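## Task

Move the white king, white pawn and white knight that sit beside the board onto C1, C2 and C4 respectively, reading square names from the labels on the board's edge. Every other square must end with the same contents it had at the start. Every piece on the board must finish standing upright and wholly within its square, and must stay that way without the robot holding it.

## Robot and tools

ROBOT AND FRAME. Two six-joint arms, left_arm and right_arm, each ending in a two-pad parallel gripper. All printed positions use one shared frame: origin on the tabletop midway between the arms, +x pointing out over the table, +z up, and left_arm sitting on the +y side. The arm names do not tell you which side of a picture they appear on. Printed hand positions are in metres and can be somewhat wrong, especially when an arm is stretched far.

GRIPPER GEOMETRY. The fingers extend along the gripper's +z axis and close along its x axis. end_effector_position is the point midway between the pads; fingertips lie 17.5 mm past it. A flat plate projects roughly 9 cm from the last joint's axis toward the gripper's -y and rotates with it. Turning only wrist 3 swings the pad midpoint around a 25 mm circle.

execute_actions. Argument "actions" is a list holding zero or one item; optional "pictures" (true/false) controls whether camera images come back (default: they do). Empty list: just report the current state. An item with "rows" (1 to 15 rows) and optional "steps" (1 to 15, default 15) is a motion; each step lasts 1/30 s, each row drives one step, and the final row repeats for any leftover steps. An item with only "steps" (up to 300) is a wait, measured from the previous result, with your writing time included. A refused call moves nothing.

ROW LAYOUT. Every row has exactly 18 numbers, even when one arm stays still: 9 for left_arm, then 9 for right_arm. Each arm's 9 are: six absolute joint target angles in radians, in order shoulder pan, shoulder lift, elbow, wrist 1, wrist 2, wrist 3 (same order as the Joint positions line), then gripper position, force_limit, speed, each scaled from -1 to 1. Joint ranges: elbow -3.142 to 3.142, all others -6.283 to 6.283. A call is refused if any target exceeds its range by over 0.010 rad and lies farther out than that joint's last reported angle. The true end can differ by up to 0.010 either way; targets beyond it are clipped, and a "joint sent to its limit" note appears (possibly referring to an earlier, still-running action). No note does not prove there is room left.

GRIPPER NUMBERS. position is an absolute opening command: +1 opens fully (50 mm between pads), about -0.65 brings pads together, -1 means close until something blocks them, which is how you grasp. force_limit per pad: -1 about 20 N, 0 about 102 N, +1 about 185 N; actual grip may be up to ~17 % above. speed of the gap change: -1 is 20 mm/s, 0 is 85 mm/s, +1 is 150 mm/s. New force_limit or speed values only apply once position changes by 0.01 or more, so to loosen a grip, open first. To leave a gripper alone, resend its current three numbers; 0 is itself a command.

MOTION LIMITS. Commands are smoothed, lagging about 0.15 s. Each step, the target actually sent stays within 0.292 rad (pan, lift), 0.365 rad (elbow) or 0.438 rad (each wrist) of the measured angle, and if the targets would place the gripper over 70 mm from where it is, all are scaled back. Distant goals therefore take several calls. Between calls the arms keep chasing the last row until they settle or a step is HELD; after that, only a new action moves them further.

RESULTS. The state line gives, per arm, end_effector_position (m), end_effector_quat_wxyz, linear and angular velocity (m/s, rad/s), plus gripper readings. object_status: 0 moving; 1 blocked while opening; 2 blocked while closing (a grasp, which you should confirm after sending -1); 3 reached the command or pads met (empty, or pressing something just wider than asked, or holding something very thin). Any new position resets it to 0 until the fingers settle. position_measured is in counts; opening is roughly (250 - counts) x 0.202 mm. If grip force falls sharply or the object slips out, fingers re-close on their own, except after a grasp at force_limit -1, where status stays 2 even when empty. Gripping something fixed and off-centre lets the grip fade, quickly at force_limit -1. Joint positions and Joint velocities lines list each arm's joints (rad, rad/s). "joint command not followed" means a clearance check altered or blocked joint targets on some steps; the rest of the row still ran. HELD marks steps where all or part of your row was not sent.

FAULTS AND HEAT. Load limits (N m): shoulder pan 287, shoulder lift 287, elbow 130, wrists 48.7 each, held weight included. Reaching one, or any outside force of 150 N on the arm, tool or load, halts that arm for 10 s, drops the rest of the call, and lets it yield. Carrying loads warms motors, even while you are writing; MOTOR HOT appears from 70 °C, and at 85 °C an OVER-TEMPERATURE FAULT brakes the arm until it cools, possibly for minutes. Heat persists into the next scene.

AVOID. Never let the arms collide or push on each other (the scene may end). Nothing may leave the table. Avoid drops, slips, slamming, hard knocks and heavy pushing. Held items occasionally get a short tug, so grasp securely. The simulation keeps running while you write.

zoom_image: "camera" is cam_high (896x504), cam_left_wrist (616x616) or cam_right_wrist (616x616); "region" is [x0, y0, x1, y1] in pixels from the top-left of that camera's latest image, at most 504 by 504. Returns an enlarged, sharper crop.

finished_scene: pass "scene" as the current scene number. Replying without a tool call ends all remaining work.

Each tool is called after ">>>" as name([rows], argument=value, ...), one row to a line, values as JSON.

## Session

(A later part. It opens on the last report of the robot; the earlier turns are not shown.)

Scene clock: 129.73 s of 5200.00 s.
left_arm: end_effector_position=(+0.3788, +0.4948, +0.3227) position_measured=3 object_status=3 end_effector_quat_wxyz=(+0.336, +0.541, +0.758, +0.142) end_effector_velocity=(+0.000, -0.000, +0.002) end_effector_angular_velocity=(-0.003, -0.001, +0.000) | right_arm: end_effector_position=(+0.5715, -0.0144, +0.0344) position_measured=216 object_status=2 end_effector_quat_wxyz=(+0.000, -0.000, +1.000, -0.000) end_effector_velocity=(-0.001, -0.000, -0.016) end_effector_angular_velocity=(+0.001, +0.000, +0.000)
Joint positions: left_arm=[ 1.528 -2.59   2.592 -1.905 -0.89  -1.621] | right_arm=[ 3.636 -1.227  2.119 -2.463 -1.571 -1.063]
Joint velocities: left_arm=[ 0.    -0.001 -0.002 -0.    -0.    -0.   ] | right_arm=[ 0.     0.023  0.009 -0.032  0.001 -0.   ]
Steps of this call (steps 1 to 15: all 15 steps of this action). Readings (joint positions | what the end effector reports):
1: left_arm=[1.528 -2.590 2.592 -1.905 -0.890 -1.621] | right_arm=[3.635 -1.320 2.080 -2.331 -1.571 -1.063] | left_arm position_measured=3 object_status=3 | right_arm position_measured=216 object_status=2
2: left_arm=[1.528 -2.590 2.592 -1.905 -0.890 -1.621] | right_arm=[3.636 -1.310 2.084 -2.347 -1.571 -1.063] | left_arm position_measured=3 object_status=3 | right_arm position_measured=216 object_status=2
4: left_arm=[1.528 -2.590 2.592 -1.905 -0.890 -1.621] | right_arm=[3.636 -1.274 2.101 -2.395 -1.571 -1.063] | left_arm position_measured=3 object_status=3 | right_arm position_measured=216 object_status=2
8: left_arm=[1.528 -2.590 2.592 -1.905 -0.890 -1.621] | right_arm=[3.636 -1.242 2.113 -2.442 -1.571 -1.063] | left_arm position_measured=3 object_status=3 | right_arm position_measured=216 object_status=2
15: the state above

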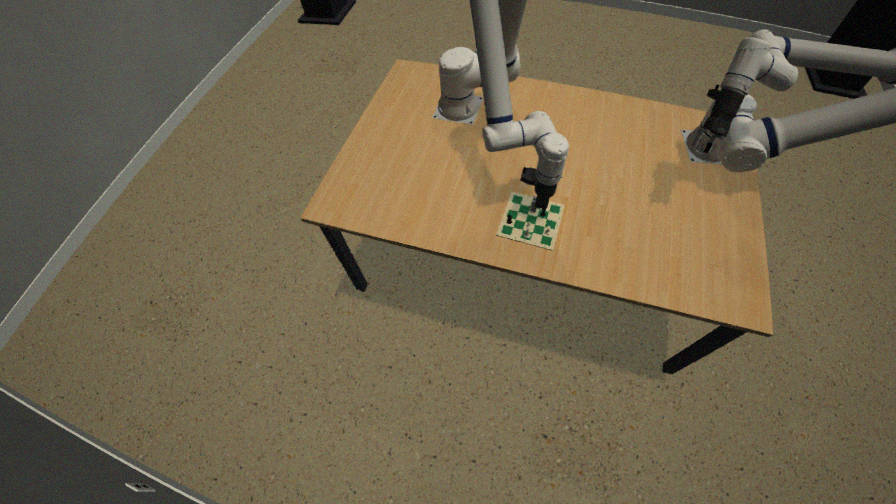

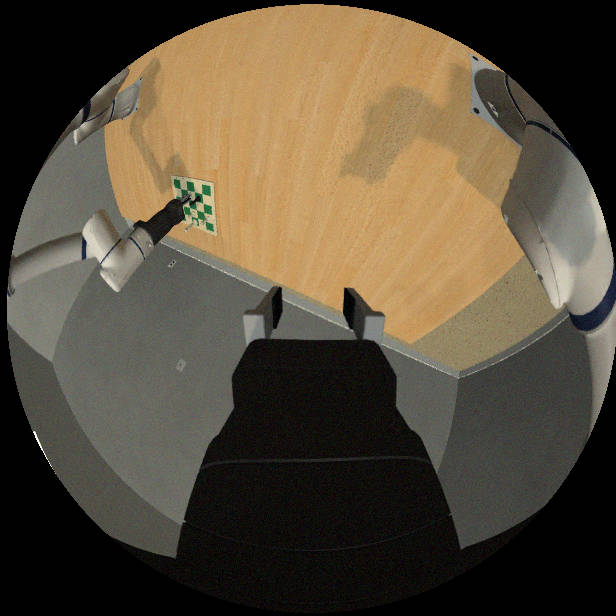

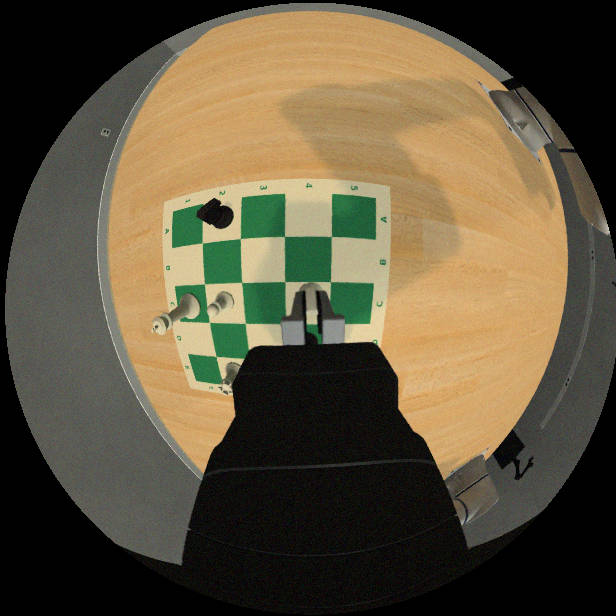

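>>> execute_actions([
  {"rows":[[1.528,-2.59,2.592,-1.905,-0.89,-1.621,1,0,0,3.642,-1.216,2.1102,-2.465,-1.571,-1.057,-1,0.7,0.2]]},
], pictures=false)

>>> execute_actions([
  {"rows":[[1.528,-2.59,2.592,-1.905,-0.89,-1.621,1,0,0,3.642,-1.216,2.1102,-2.465,-1.571,-1.057,0.2,0.7,-0.5]]},
], pictures=false)

>>> execute_actions([
  {"rows":[[1.528,-2.59,2.592,-1.905,-0.89,-1.621,1,0,0,3.642,-1.3222,2.07,-2.319,-1.571,-1.057,0.2,0.7,0.2]]},
])

Scene clock: 140.53 s of 5200.00 s.
left_arm: end_effector_position=(+0.3788, +0.4948, +0.3227) position_measured=3 object_status=3 end_effector_quat_wxyz=(+0.336, +0.541, +0.758, +0.142) end_effector_velocity=(+0.000, +0.000, +0.000) end_effector_angular_velocity=(-0.001, -0.000, +0.001) | right_arm: end_effector_position=(+0.5722, -0.0139, +0.0338) position_measured=216 object_status=2 end_effector_quat_wxyz=(+0.001, -0.000, +1.000, +0.001) end_effector_velocity=(-0.000, -0.000, -0.000) end_effector_angular_velocity=(-0.001, +0.000, +0.000)
Joint positions: left_arm=[ 1.528 -2.59   2.592 -1.905 -0.89  -1.621] | right_arm=[ 3.636 -1.226  2.12  -2.467 -1.571 -1.063]
Joint velocities: left_arm=[ 0.001 -0.001  0.    -0.001  0.     0.   ] | right_arm=[ 0.     0.     0.001 -0.    -0.    -0.   ]
FORCE FAULT: contact force on the right arm reached its limit, and that arm stopped for 10 seconds. The contact can be on any part of that arm, not only on its tool. That arm's remaining commands of this call were not run. That arm holds still and accepts commands again. Move the arm away from the contact; if what it grips holds it there, let go first. Pushing or pulling that hard again can fault the arm again.
The stop of the right arm began at step 24 of this call (marked STOPPED below). From that step on that arm followed nothing that you had sent. 15 of its steps, steps kept back included, did not run and will not run. Nothing is kept back now, and the robot has no last target.
Steps of this call (steps 1 to 15: the robot went on to your last target; steps 16 to 125: nothing new was sent; steps 126 to 140: all 15 steps of this action; steps 141 to 324: the stop continued). Readings (joint positions | what the end effector reports):
1: left_arm=[1.528 -2.590 2.592 -1.905 -0.890 -1.621] | right_arm=[3.636 -1.227 2.120 -2.464 -1.571 -1.063] | left_arm position_measured=3 object_status=3 | right_arm position_measured=216 object_status=2
2: left_arm=[1.528 -2.590 2.592 -1.905 -0.890 -1.621] | right_arm=[3.636 -1.226 2.120 -2.465 -1.571 -1.063] | left_arm position_measured=3 object_status=3 | right_arm position_measured=216 object_status=2
4: left_arm=[1.528 -2.590 2.592 -1.905 -0.890 -1.621] | right_arm=[3.636 -1.226 2.120 -2.466 -1.571 -1.063] | left_arm position_measured=3 object_status=3 | right_arm position_measured=216 object_status=2
8: left_arm=[1.528 -2.590 2.592 -1.905 -0.890 -1.621] | right_arm=[3.636 -1.225 2.120 -2.467 -1.571 -1.063] | left_arm position_measured=3 object_status=3 | right_arm position_measured=216 object_status=2
24: left_arm=[1.528 -2.590 2.592 -1.905 -0.890 -1.621] | right_arm=[3.636 -1.225 2.120 -2.467 -1.571 -1.063] | left_arm position_measured=3 object_status=3 | right_arm position_measured=216 object_status=2 STOPPED (the right arm)
324: the state above

Scene clock: 140.57 s of 5200.00 s.
left_arm: end_effector_position=(+0.3788, +0.4948, +0.3227) position_measured=3 object_status=3 end_effector_quat_wxyz=(+0.336, +0.541, +0.758, +0.142) end_effector_velocity=(-0.000, -0.000, -0.000) end_effector_angular_velocity=(+0.000, +0.000, -0.001) | right_arm: end_effector_position=(+0.5722, -0.0139, +0.0338) position_measured=216 object_status=2 end_effector_quat_wxyz=(+0.001, -0.000, +1.000, +0.001) end_effector_velocity=(+0.000, +0.001, +0.001) end_effector_angular_velocity=(+0.002, -0.001, +0.000)
Joint positions: left_arm=[ 1.528 -2.59   2.592 -1.905 -0.89  -1.621] | right_arm=[ 3.636 -1.226  2.12  -2.467 -1.571 -1.063]
Joint velocities: left_arm=[-0.001 -0.     0.    -0.    -0.    -0.   ] | right_arm=[ 0.    -0.001 -0.001 -0.     0.001 -0.   ]
A stop began in an earlier call of the same reply, so what this call sent did not run. Send another action.
Steps of this call (step 1: nothing new was sent). Readings (joint positions | what the end effector reports):
1: the state above

Scene clock: 140.60 s of 5200.00 s.
left_arm: end_effector_position=(+0.3788, +0.4948, +0.3227) position_measured=3 object_status=3 end_effector_quat_wxyz=(+0.336, +0.541, +0.758, +0.142) end_effector_velocity=(-0.000, +0.000, -0.001) end_effector_angular_velocity=(+0.002, +0.000, -0.000) | right_arm: end_effector_position=(+0.5722, -0.0139, +0.0338) position_measured=216 object_status=2 end_effector_quat_wxyz=(+0.001, -0.000, +1.000, +0.001) end_effector_velocity=(-0.000, -0.001, -0.001) end_effector_angular_velocity=(-0.001, +0.001, +0.000)
Joint positions: left_arm=[ 1.528 -2.59   2.592 -1.905 -0.89  -1.621] | right_arm=[ 3.636 -1.226  2.12  -2.467 -1.571 -1.063]
Joint velocities: left_arm=[ 0.     0.     0.001  0.    -0.     0.001] | right_arm=[-0.     0.001  0.     0.    -0.001 -0.   ]
A stop began in an earlier call of the same reply, so what this call sent did not run. Send another action.
Steps of this call (step 1: nothing new was sent). Readings (joint positions | what the end effector reports):
1: the state above

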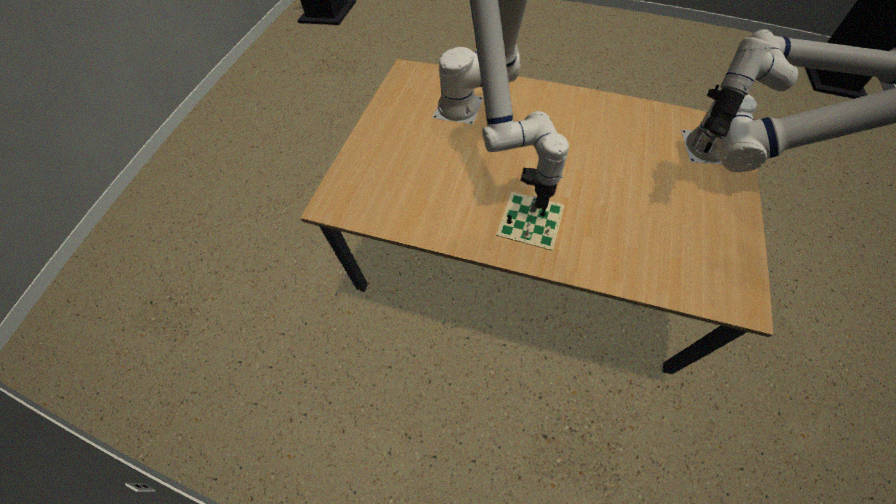

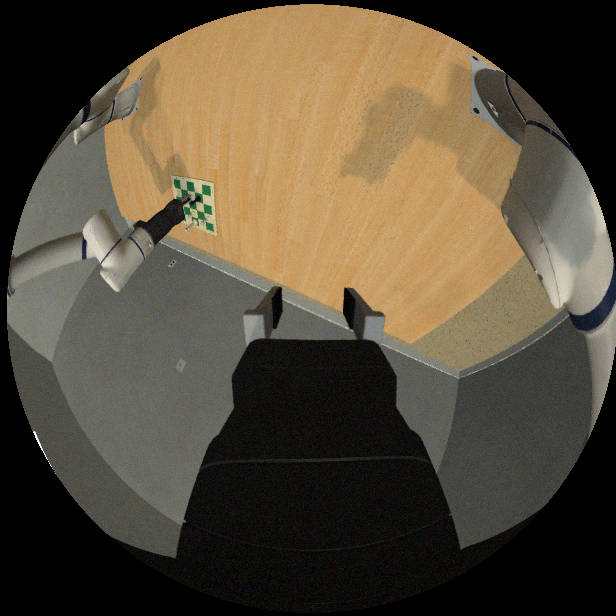

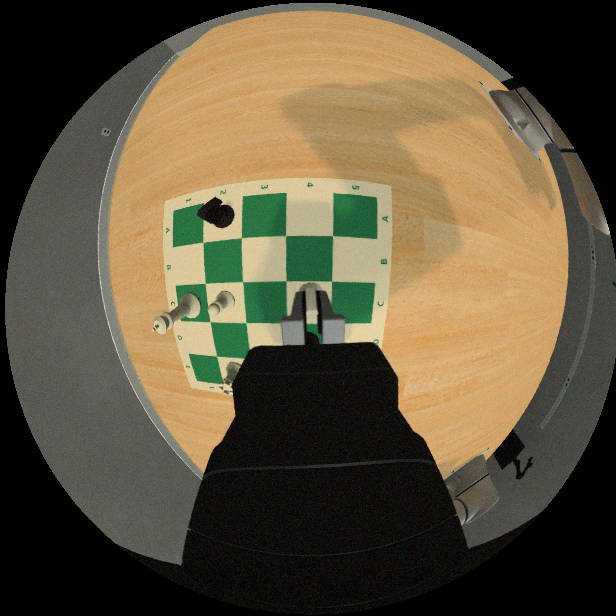

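The board is ~5-6 mm thick.

>>> execute_actions([
  {"rows":[[1.528,-2.59,2.592,-1.905,-0.89,-1.621,1,0,0,3.642,-1.222,2.1102,-2.459,-1.571,-1.057,-1,0.7,0.2]]},
], pictures=false)

>>> execute_actions([
  {"rows":[[1.528,-2.59,2.592,-1.905,-0.89,-1.621,1,0,0,3.642,-1.222,2.1102,-2.459,-1.571,-1.057,0.2,0.7,-0.5]]},
], pictures=false)

>>> execute_actions([
  {"rows":[[1.528,-2.59,2.592,-1.905,-0.89,-1.621,1,0,0,3.642,-1.3222,2.07,-2.319,-1.571,-1.057,0.2,0.7,0.2]]},
])

Scene clock: 145.43 s of 5200.00 s.
left_arm: end_effector_position=(+0.3788, +0.4948, +0.3227) position_measured=3 object_status=3 end_effector_quat_wxyz=(+0.336, +0.541, +0.758, +0.142) end_effector_velocity=(+0.000, +0.000, -0.000) end_effector_angular_velocity=(+0.001, +0.000, +0.000) | right_arm: end_effector_position=(+0.5727, -0.0091, +0.0346) position_measured=216 object_status=2 end_effector_quat_wxyz=(+0.000, -0.000, +1.000, -0.000) end_effector_velocity=(+0.000, +0.001, +0.000) end_effector_angular_velocity=(-0.001, +0.000, +0.000)
Joint positions: left_arm=[ 1.528 -2.59   2.592 -1.905 -0.89  -1.621] | right_arm=[ 3.642 -1.222  2.11  -2.459 -1.571 -1.057]
Joint velocities: left_arm=[ 0.001  0.     0.     0.    -0.     0.001] | right_arm=[ 0.001  0.001 -0.002  0.002 -0.001  0.001]
Steps of this call (steps 1 to 90: nothing new was sent; then 1.33 s passed at rest; steps 91 to 105: all 15 steps of this action). Readings (joint positions | what the end effector reports):
91: left_arm=[1.528 -2.590 2.592 -1.905 -0.890 -1.621] | right_arm=[3.636 -1.226 2.120 -2.467 -1.571 -1.063] | left_arm position_measured=3 object_status=3 | right_arm position_measured=216 object_status=2
92: left_arm=[1.528 -2.590 2.592 -1.905 -0.890 -1.621] | right_arm=[3.637 -1.226 2.118 -2.466 -1.571 -1.062] | left_arm position_measured=3 object_status=3 | right_arm position_measured=216 object_status=2
94: left_arm=[1.528 -2.590 2.592 -1.905 -0.890 -1.621] | right_arm=[3.639 -1.224 2.115 -2.463 -1.571 -1.060] | left_arm position_measured=3 object_status=3 | right_arm position_measured=216 object_status=2
98: left_arm=[1.528 -2.590 2.592 -1.905 -0.890 -1.621] | right_arm=[3.641 -1.223 2.112 -2.460 -1.571 -1.058] | left_arm position_measured=3 object_status=3 | right_arm position_measured=216 object_status=2
105: the state above

Scene clock: 145.93 s of 5200.00 s.
left_arm: end_effector_position=(+0.3788, +0.4948, +0.3227) position_measured=3 object_status=3 end_effector_quat_wxyz=(+0.336, +0.541, +0.758, +0.142) end_effector_velocity=(+0.000, +0.001, -0.000) end_effector_angular_velocity=(-0.000, -0.001, +0.001) | right_arm: end_effector_position=(+0.5728, -0.0089, +0.0347) position_measured=123 object_status=0 end_effector_quat_wxyz=(+0.000, -0.000, +1.000, -0.000) end_effector_velocity=(-0.001, -0.000, -0.000) end_effector_angular_velocity=(-0.000, +0.001, -0.000)
Joint positions: left_arm=[ 1.528 -2.59   2.592 -1.905 -0.89  -1.621] | right_arm=[ 3.642 -1.222  2.11  -2.459 -1.571 -1.057]
Joint velocities: left_arm=[ 0.001 -0.001  0.    -0.     0.     0.001] | right_arm=[ 0.    -0.     0.001  0.     0.     0.   ]
Steps of this call (steps 1 to 15: all 15 steps of this action). Readings (joint positions | what the end effector reports):
1: left_arm=[1.528 -2.590 2.592 -1.905 -0.890 -1.621] | right_arm=[3.642 -1.222 2.110 -2.459 -1.571 -1.057] | left_arm position_measured=3 object_status=3 | right_arm position_measured=213 object_status=0
2: left_arm=[1.528 -2.590 2.592 -1.905 -0.890 -1.621] | right_arm=[3.642 -1.222 2.110 -2.459 -1.571 -1.057] | left_arm position_measured=3 object_status=3 | right_arm position_measured=205 object_status=0
4: left_arm=[1.528 -2.590 2.592 -1.905 -0.890 -1.621] | right_arm=[3.642 -1.222 2.110 -2.459 -1.571 -1.057] | left_arm position_measured=3 object_status=3 | right_arm position_measured=188 object_status=0
8: left_arm=[1.528 -2.590 2.592 -1.905 -0.890 -1.621] | right_arm=[3.642 -1.222 2.110 -2.459 -1.571 -1.057] | left_arm position_measured=3 object_status=3 | right_arm position_measured=153 object_status=0
15: the state above

Scene clock: 146.43 s of 5200.00 s.
left_arm: end_effector_position=(+0.3788, +0.4948, +0.3227) position_measured=3 object_status=3 end_effector_quat_wxyz=(+0.336, +0.541, +0.758, +0.142) end_effector_velocity=(-0.000, -0.000, -0.001) end_effector_angular_velocity=(+0.002, -0.000, -0.003) | right_arm: end_effector_position=(+0.5725, -0.0090, +0.1052) position_measured=123 object_status=3 end_effector_quat_wxyz=(+0.000, -0.000, +1.000, -0.000) end_effector_velocity=(-0.002, -0.001, +0.017) end_effector_angular_velocity=(-0.001, +0.000, -0.000)
Joint positions: left_arm=[ 1.528 -2.59   2.592 -1.905 -0.89  -1.621] | right_arm=[ 3.642 -1.319  2.071 -2.323 -1.571 -1.057]
Joint velocities: left_arm=[-0.002 -0.     0.001  0.    -0.     0.002] | right_arm=[-0.    -0.024 -0.008  0.033 -0.001  0.   ]
Steps of this call (steps 1 to 15: all 15 steps of this action). Readings (joint positions | what the end effector reports):
1: left_arm=[1.528 -2.590 2.592 -1.905 -0.890 -1.621] | right_arm=[3.642 -1.222 2.110 -2.458 -1.571 -1.057] | left_arm position_measured=3 object_status=3 | right_arm position_measured=123 object_status=0
2: left_arm=[1.528 -2.590 2.592 -1.905 -0.890 -1.621] | right_arm=[3.642 -1.232 2.107 -2.442 -1.571 -1.057] | left_arm position_measured=3 object_status=3 | right_arm position_measured=123 object_status=0
4: left_arm=[1.528 -2.590 2.592 -1.905 -0.890 -1.621] | right_arm=[3.642 -1.269 2.091 -2.394 -1.571 -1.057] | left_arm position_measured=3 object_status=3 | right_arm position_measured=123 object_status=3
8: left_arm=[1.528 -2.590 2.592 -1.905 -0.890 -1.621] | right_arm=[3.642 -1.303 2.078 -2.345 -1.571 -1.057] | left_arm position_measured=3 object_status=3 | right_arm position_measured=123 object_status=3
15: the state above

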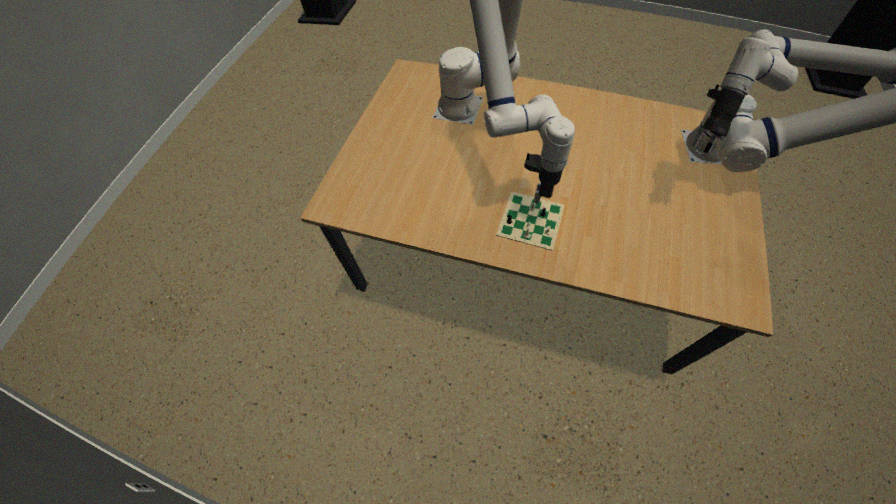

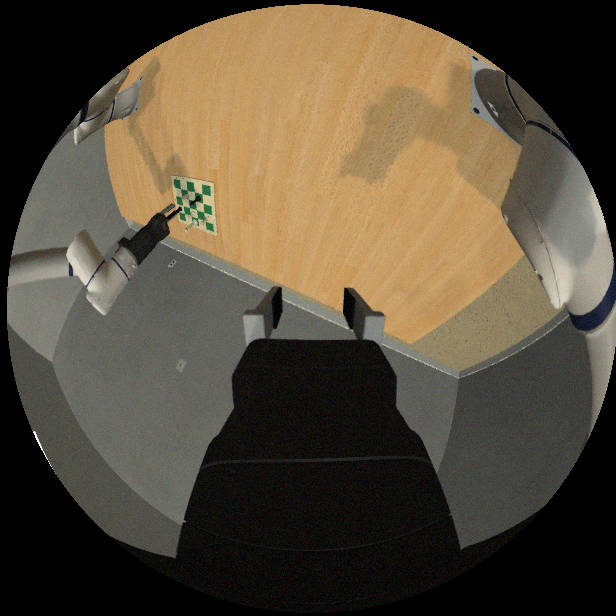

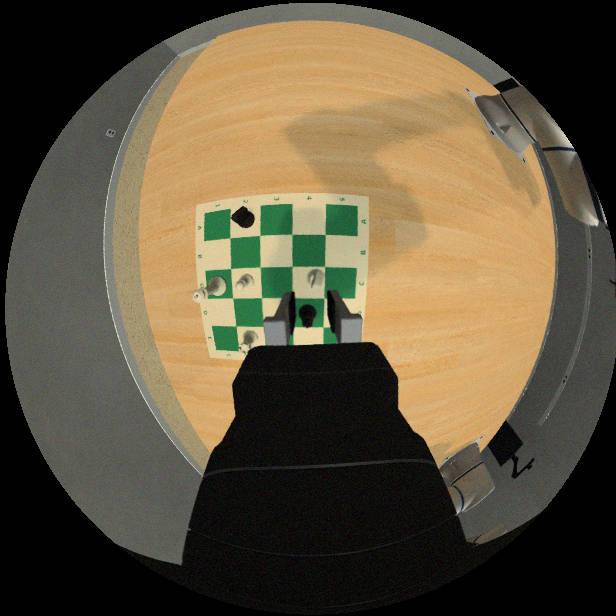

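>>> zoom_image(camera="cam_right_wrist", region=[270,240,360,320])

Region (270, 240, 360, 320) of cam_right_wrist's 616x616 image, scaled by 5.600, with more detail than that image has.

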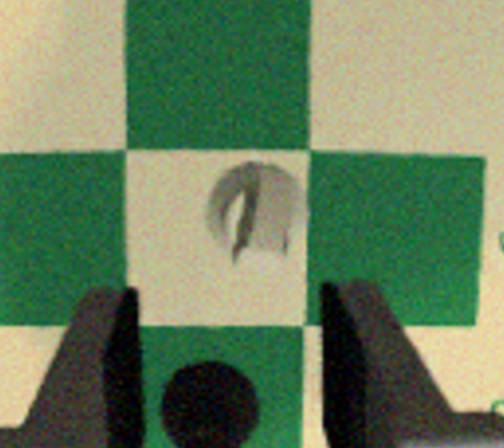

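>>> execute_actions([
  {"rows":[[1.528,-2.59,2.592,-1.905,-0.89,-1.621,1,0,0,3.634,-1.2245,2.1175,-2.464,-1.571,-1.065,1,0,1]]},
], pictures=false)

>>> execute_actions([
  {"rows":[[1.528,-2.59,2.592,-1.905,-0.89,-1.621,1,0,0,3.634,-1.2245,2.1175,-2.464,-1.571,-1.065,-0.36,-1,-1]]},
], pictures=false)

>>> execute_actions([
  {"steps":55},
], pictures=false)

>>> execute_actions([
  {"rows":[[1.528,-2.59,2.592,-1.905,-0.89,-1.621,1,0,0,3.634,-1.2245,2.1175,-2.464,-1.571,-1.065,0.6,0,0]]},
], pictures=false)

>>> execute_actions([
  {"rows":[[1.528,-2.59,2.592,-1.905,-0.89,-1.621,1,0,0,3.642,-1.3222,2.07,-2.319,-1.571,-1.057,0.6,0,0]]},
])

>>> zoom_image(camera="cam_right_wrist", region=[270,240,360,320])

Scene clock: 153.73 s of 5200.00 s.
left_arm: end_effector_position=(+0.3788, +0.4948, +0.3227) position_measured=3 object_status=3 end_effector_quat_wxyz=(+0.336, +0.541, +0.758, +0.142) end_effector_velocity=(-0.000, +0.001, -0.001) end_effector_angular_velocity=(+0.002, +0.001, +0.000) | right_arm: end_effector_position=(+0.5737, -0.0145, +0.0357) position_measured=3 object_status=3 end_effector_quat_wxyz=(+0.000, -0.000, +1.000, -0.000) end_effector_velocity=(-0.001, -0.002, -0.017) end_effector_angular_velocity=(-0.001, -0.001, -0.001)
Joint positions: left_arm=[ 1.528 -2.59   2.592 -1.905 -0.89  -1.621] | right_arm=[ 3.634 -1.228  2.116 -2.46  -1.571 -1.065]
Joint velocities: left_arm=[ 0.001 -0.     0.002  0.    -0.001  0.001] | right_arm=[-0.002  0.022  0.012 -0.034 -0.001 -0.001]
Steps of this call (steps 1 to 15: the robot went on to your last target; steps 16 to 90: nothing new was sent; then 3.80 s passed at rest; steps 91 to 105: all 15 steps of this action). Readings (joint positions | what the end effector reports):
91: left_arm=[1.528 -2.590 2.592 -1.905 -0.890 -1.621] | right_arm=[3.642 -1.322 2.070 -2.319 -1.571 -1.057] | left_arm position_measured=3 object_status=3 | right_arm position_measured=116 object_status=0
92: left_arm=[1.528 -2.590 2.592 -1.905 -0.890 -1.621] | right_arm=[3.641 -1.312 2.074 -2.336 -1.571 -1.058] | left_arm position_measured=3 object_status=3 | right_arm position_measured=91 object_status=0
94: left_arm=[1.528 -2.590 2.592 -1.905 -0.890 -1.621] | right_arm=[3.638 -1.276 2.093 -2.386 -1.571 -1.061] | left_arm position_measured=3 object_status=3 | right_arm position_measured=42 object_status=0
98: left_arm=[1.528 -2.590 2.592 -1.905 -0.890 -1.621] | right_arm=[3.635 -1.243 2.108 -2.437 -1.571 -1.063] | left_arm position_measured=3 object_status=3 | right_arm position_measured=3 object_status=0
105: the state above

Scene clock: 154.23 s of 5200.00 s.
left_arm: end_effector_position=(+0.3788, +0.4948, +0.3227) position_measured=3 object_status=3 end_effector_quat_wxyz=(+0.336, +0.541, +0.758, +0.142) end_effector_velocity=(+0.000, +0.000, +0.002) end_effector_angular_velocity=(-0.003, -0.000, +0.001) | right_arm: end_effector_position=(+0.5736, -0.0148, +0.0335) position_measured=50 object_status=0 end_effector_quat_wxyz=(+0.000, -0.000, +1.000, -0.000) end_effector_velocity=(-0.000, -0.000, -0.001) end_effector_angular_velocity=(-0.001, +0.001, -0.000)
Joint positions: left_arm=[ 1.528 -2.59   2.592 -1.905 -0.89  -1.621] | right_arm=[ 3.634 -1.225  2.117 -2.464 -1.571 -1.065]
Joint velocities: left_arm=[ 0.001 -0.001 -0.002 -0.    -0.    -0.   ] | right_arm=[ 0.     0.002  0.    -0.001 -0.     0.   ]
Steps of this call (steps 1 to 15: all 15 steps of this action). Readings (joint positions | what the end effector reports):
1: left_arm=[1.528 -2.590 2.592 -1.905 -0.890 -1.621] | right_arm=[3.634 -1.227 2.116 -2.461 -1.571 -1.065] | left_arm position_measured=3 object_status=3 | right_arm position_measured=4 object_status=0
2: left_arm=[1.528 -2.590 2.592 -1.905 -0.890 -1.621] | right_arm=[3.634 -1.226 2.117 -2.461 -1.571 -1.065] | left_arm position_measured=3 object_status=3 | right_arm position_measured=7 object_status=0
4: left_arm=[1.528 -2.590 2.592 -1.905 -0.890 -1.621] | right_arm=[3.634 -1.226 2.117 -2.462 -1.571 -1.065] | left_arm position_measured=3 object_status=3 | right_arm position_measured=14 object_status=0
8: left_arm=[1.528 -2.590 2.592 -1.905 -0.890 -1.621] | right_arm=[3.634 -1.225 2.117 -2.463 -1.571 -1.065] | left_arm position_measured=3 object_status=3 | right_arm position_measured=27 object_status=0
15: the state above

Scene clock: 156.07 s of 5200.00 s.
left_arm: end_effector_position=(+0.3788, +0.4948, +0.3227) position_measured=3 object_status=3 end_effector_quat_wxyz=(+0.336, +0.541, +0.758, +0.142) end_effector_velocity=(+0.000, -0.000, -0.001) end_effector_angular_velocity=(+0.002, -0.000, -0.000) | right_arm: end_effector_position=(+0.5736, -0.0148, +0.0334) position_measured=192 object_status=2 end_effector_quat_wxyz=(+0.000, -0.000, +1.000, -0.000) end_effector_velocity=(+0.000, +0.000, -0.001) end_effector_angular_velocity=(-0.000, +0.001, +0.000)
Joint positions: left_arm=[ 1.528 -2.59   2.592 -1.905 -0.89  -1.621] | right_arm=[ 3.634 -1.224  2.118 -2.464 -1.571 -1.065]
Joint velocities: left_arm=[-0.     0.001  0.001 -0.     0.     0.   ] | right_arm=[ 0.     0.002 -0.001 -0.     0.    -0.   ]
Steps of this call (steps 1 to 15: the robot went on to your last target; steps 16 to 55: nothing new was sent). Readings (joint positions | what the end effector reports):
1: left_arm=[1.528 -2.590 2.592 -1.905 -0.890 -1.621] | right_arm=[3.634 -1.225 2.117 -2.464 -1.571 -1.065] | left_arm position_measured=3 object_status=3 | right_arm position_measured=53 object_status=0
2: left_arm=[1.528 -2.590 2.592 -1.905 -0.890 -1.621] | right_arm=[3.634 -1.225 2.117 -2.464 -1.571 -1.065] | left_arm position_measured=3 object_status=3 | right_arm position_measured=57 object_status=0
4: left_arm=[1.528 -2.590 2.592 -1.905 -0.890 -1.621] | right_arm=[3.634 -1.225 2.117 -2.464 -1.571 -1.065] | left_arm position_measured=3 object_status=3 | right_arm position_measured=63 object_status=0
8: left_arm=[1.528 -2.590 2.592 -1.905 -0.890 -1.621] | right_arm=[3.634 -1.225 2.117 -2.464 -1.571 -1.065] | left_arm position_measured=3 object_status=3 | right_arm position_measured=76 object_status=0
55: the state above
All arms were judged still, so your last target was given up. Only a new action makes them travel on or press farther. Fingers that are still opening or closing keep moving.

Scene clock: 156.57 s of 5200.00 s.
left_arm: end_effector_position=(+0.3788, +0.4948, +0.3227) position_measured=3 object_status=3 end_effector_quat_wxyz=(+0.336, +0.541, +0.758, +0.142) end_effector_velocity=(+0.000, -0.000, +0.000) end_effector_angular_velocity=(-0.001, -0.000, +0.000) | right_arm: end_effector_position=(+0.5736, -0.0148, +0.0334) position_measured=63 object_status=0 end_effector_quat_wxyz=(+0.000, -0.000, +1.000, -0.000) end_effector_velocity=(+0.001, +0.001, +0.001) end_effector_angular_velocity=(+0.001, -0.002, -0.000)
Joint positions: left_arm=[ 1.528 -2.59   2.592 -1.905 -0.89  -1.621] | right_arm=[ 3.634 -1.224  2.118 -2.464 -1.571 -1.065]
Joint velocities: left_arm=[-0.     0.    -0.001 -0.     0.    -0.   ] | right_arm=[ 0.    -0.    -0.002 -0.    -0.     0.   ]
Steps of this call (steps 1 to 15: all 15 steps of this action). Readings (joint positions | what the end effector reports):
1: left_arm=[1.528 -2.590 2.592 -1.905 -0.890 -1.621] | right_arm=[3.634 -1.224 2.118 -2.464 -1.571 -1.065] | left_arm position_measured=3 object_status=3 | right_arm position_measured=188 object_status=0
2: left_arm=[1.528 -2.590 2.592 -1.905 -0.890 -1.621] | right_arm=[3.634 -1.224 2.118 -2.464 -1.571 -1.065] | left_arm position_measured=3 object_status=3 | right_arm position_measured=174 object_status=0
4: left_arm=[1.528 -2.590 2.592 -1.905 -0.890 -1.621] | right_arm=[3.634 -1.224 2.118 -2.464 -1.571 -1.065] | left_arm position_measured=3 object_status=3 | right_arm position_measured=146 object_status=0
8: left_arm=[1.528 -2.590 2.592 -1.905 -0.890 -1.621] | right_arm=[3.634 -1.224 2.118 -2.464 -1.571 -1.065] | left_arm position_measured=3 object_status=3 | right_arm position_measured=90 object_status=0
15: the state above

Scene clock: 157.07 s of 5200.00 s.
left_arm: end_effector_position=(+0.3788, +0.4948, +0.3227) position_measured=3 object_status=3 end_effector_quat_wxyz=(+0.336, +0.541, +0.758, +0.142) end_effector_velocity=(-0.000, +0.000, -0.001) end_effector_angular_velocity=(+0.002, +0.001, +0.000) | right_arm: end_effector_position=(+0.5726, -0.0092, +0.1052) position_measured=63 object_status=3 end_effector_quat_wxyz=(+0.000, -0.000, +1.000, -0.000) end_effector_velocity=(-0.001, +0.001, +0.018) end_effector_angular_velocity=(+0.000, -0.000, +0.001)
Joint positions: left_arm=[ 1.528 -2.59   2.592 -1.905 -0.89  -1.621] | right_arm=[ 3.642 -1.319  2.071 -2.323 -1.571 -1.057]
Joint velocities: left_arm=[ 0.     0.001  0.001 -0.    -0.    -0.001] | right_arm=[ 0.002 -0.023 -0.011  0.034 -0.     0.001]
Steps of this call (steps 1 to 15: all 15 steps of this action). Readings (joint positions | what the end effector reports):
1: left_arm=[1.528 -2.590 2.592 -1.905 -0.890 -1.621] | right_arm=[3.634 -1.225 2.117 -2.464 -1.571 -1.065] | left_arm position_measured=3 object_status=3 | right_arm position_measured=63 object_status=0
2: left_arm=[1.528 -2.590 2.592 -1.905 -0.890 -1.621] | right_arm=[3.635 -1.235 2.114 -2.447 -1.571 -1.064] | left_arm position_measured=3 object_status=3 | right_arm position_measured=63 object_status=3
4: left_arm=[1.528 -2.590 2.592 -1.905 -0.890 -1.621] | right_arm=[3.638 -1.270 2.094 -2.397 -1.571 -1.061] | left_arm position_measured=3 object_status=3 | right_arm position_measured=63 object_status=3
8: left_arm=[1.528 -2.590 2.592 -1.905 -0.890 -1.621] | right_arm=[3.640 -1.304 2.079 -2.346 -1.571 -1.059] | left_arm position_measured=3 object_status=3 | right_arm position_measured=63 object_status=3
15: the state above

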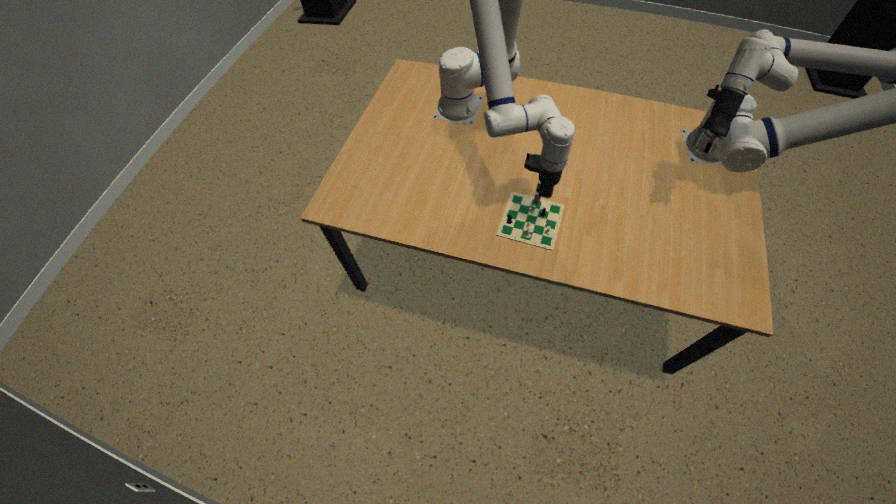

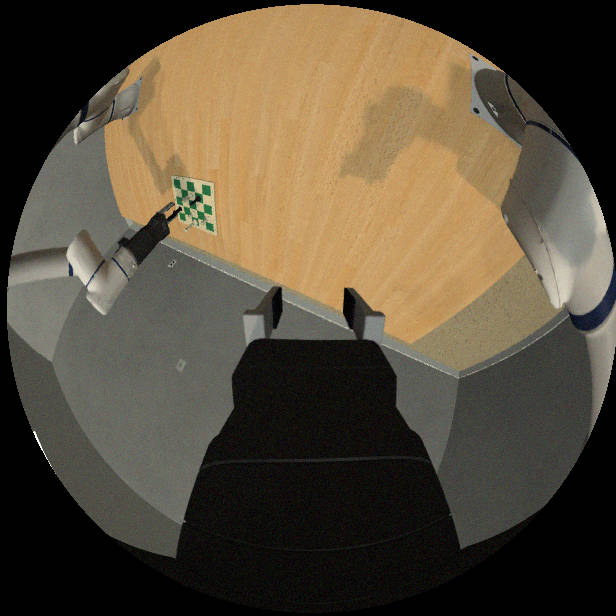

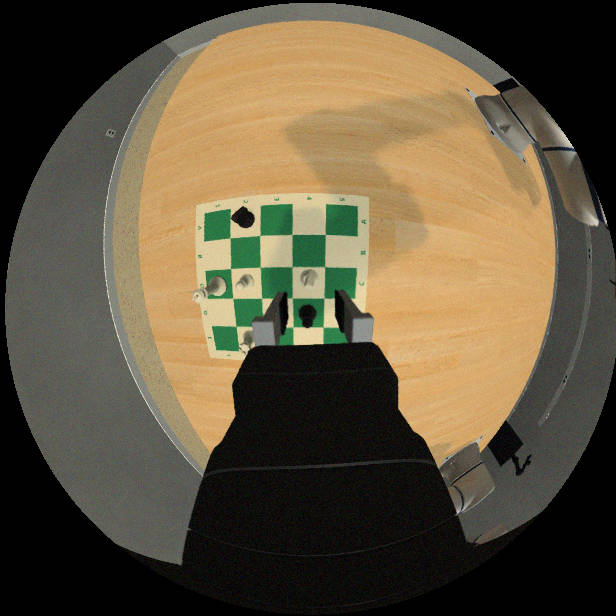

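Region (270, 240, 360, 320) of cam_right_wrist's 616x616 image, scaled by 5.600, with more detail than that image has.

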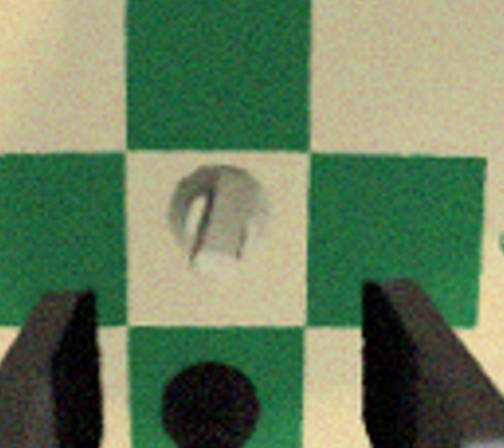

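>>> finished_scene(scene=1)

The scene is finished: the task was done.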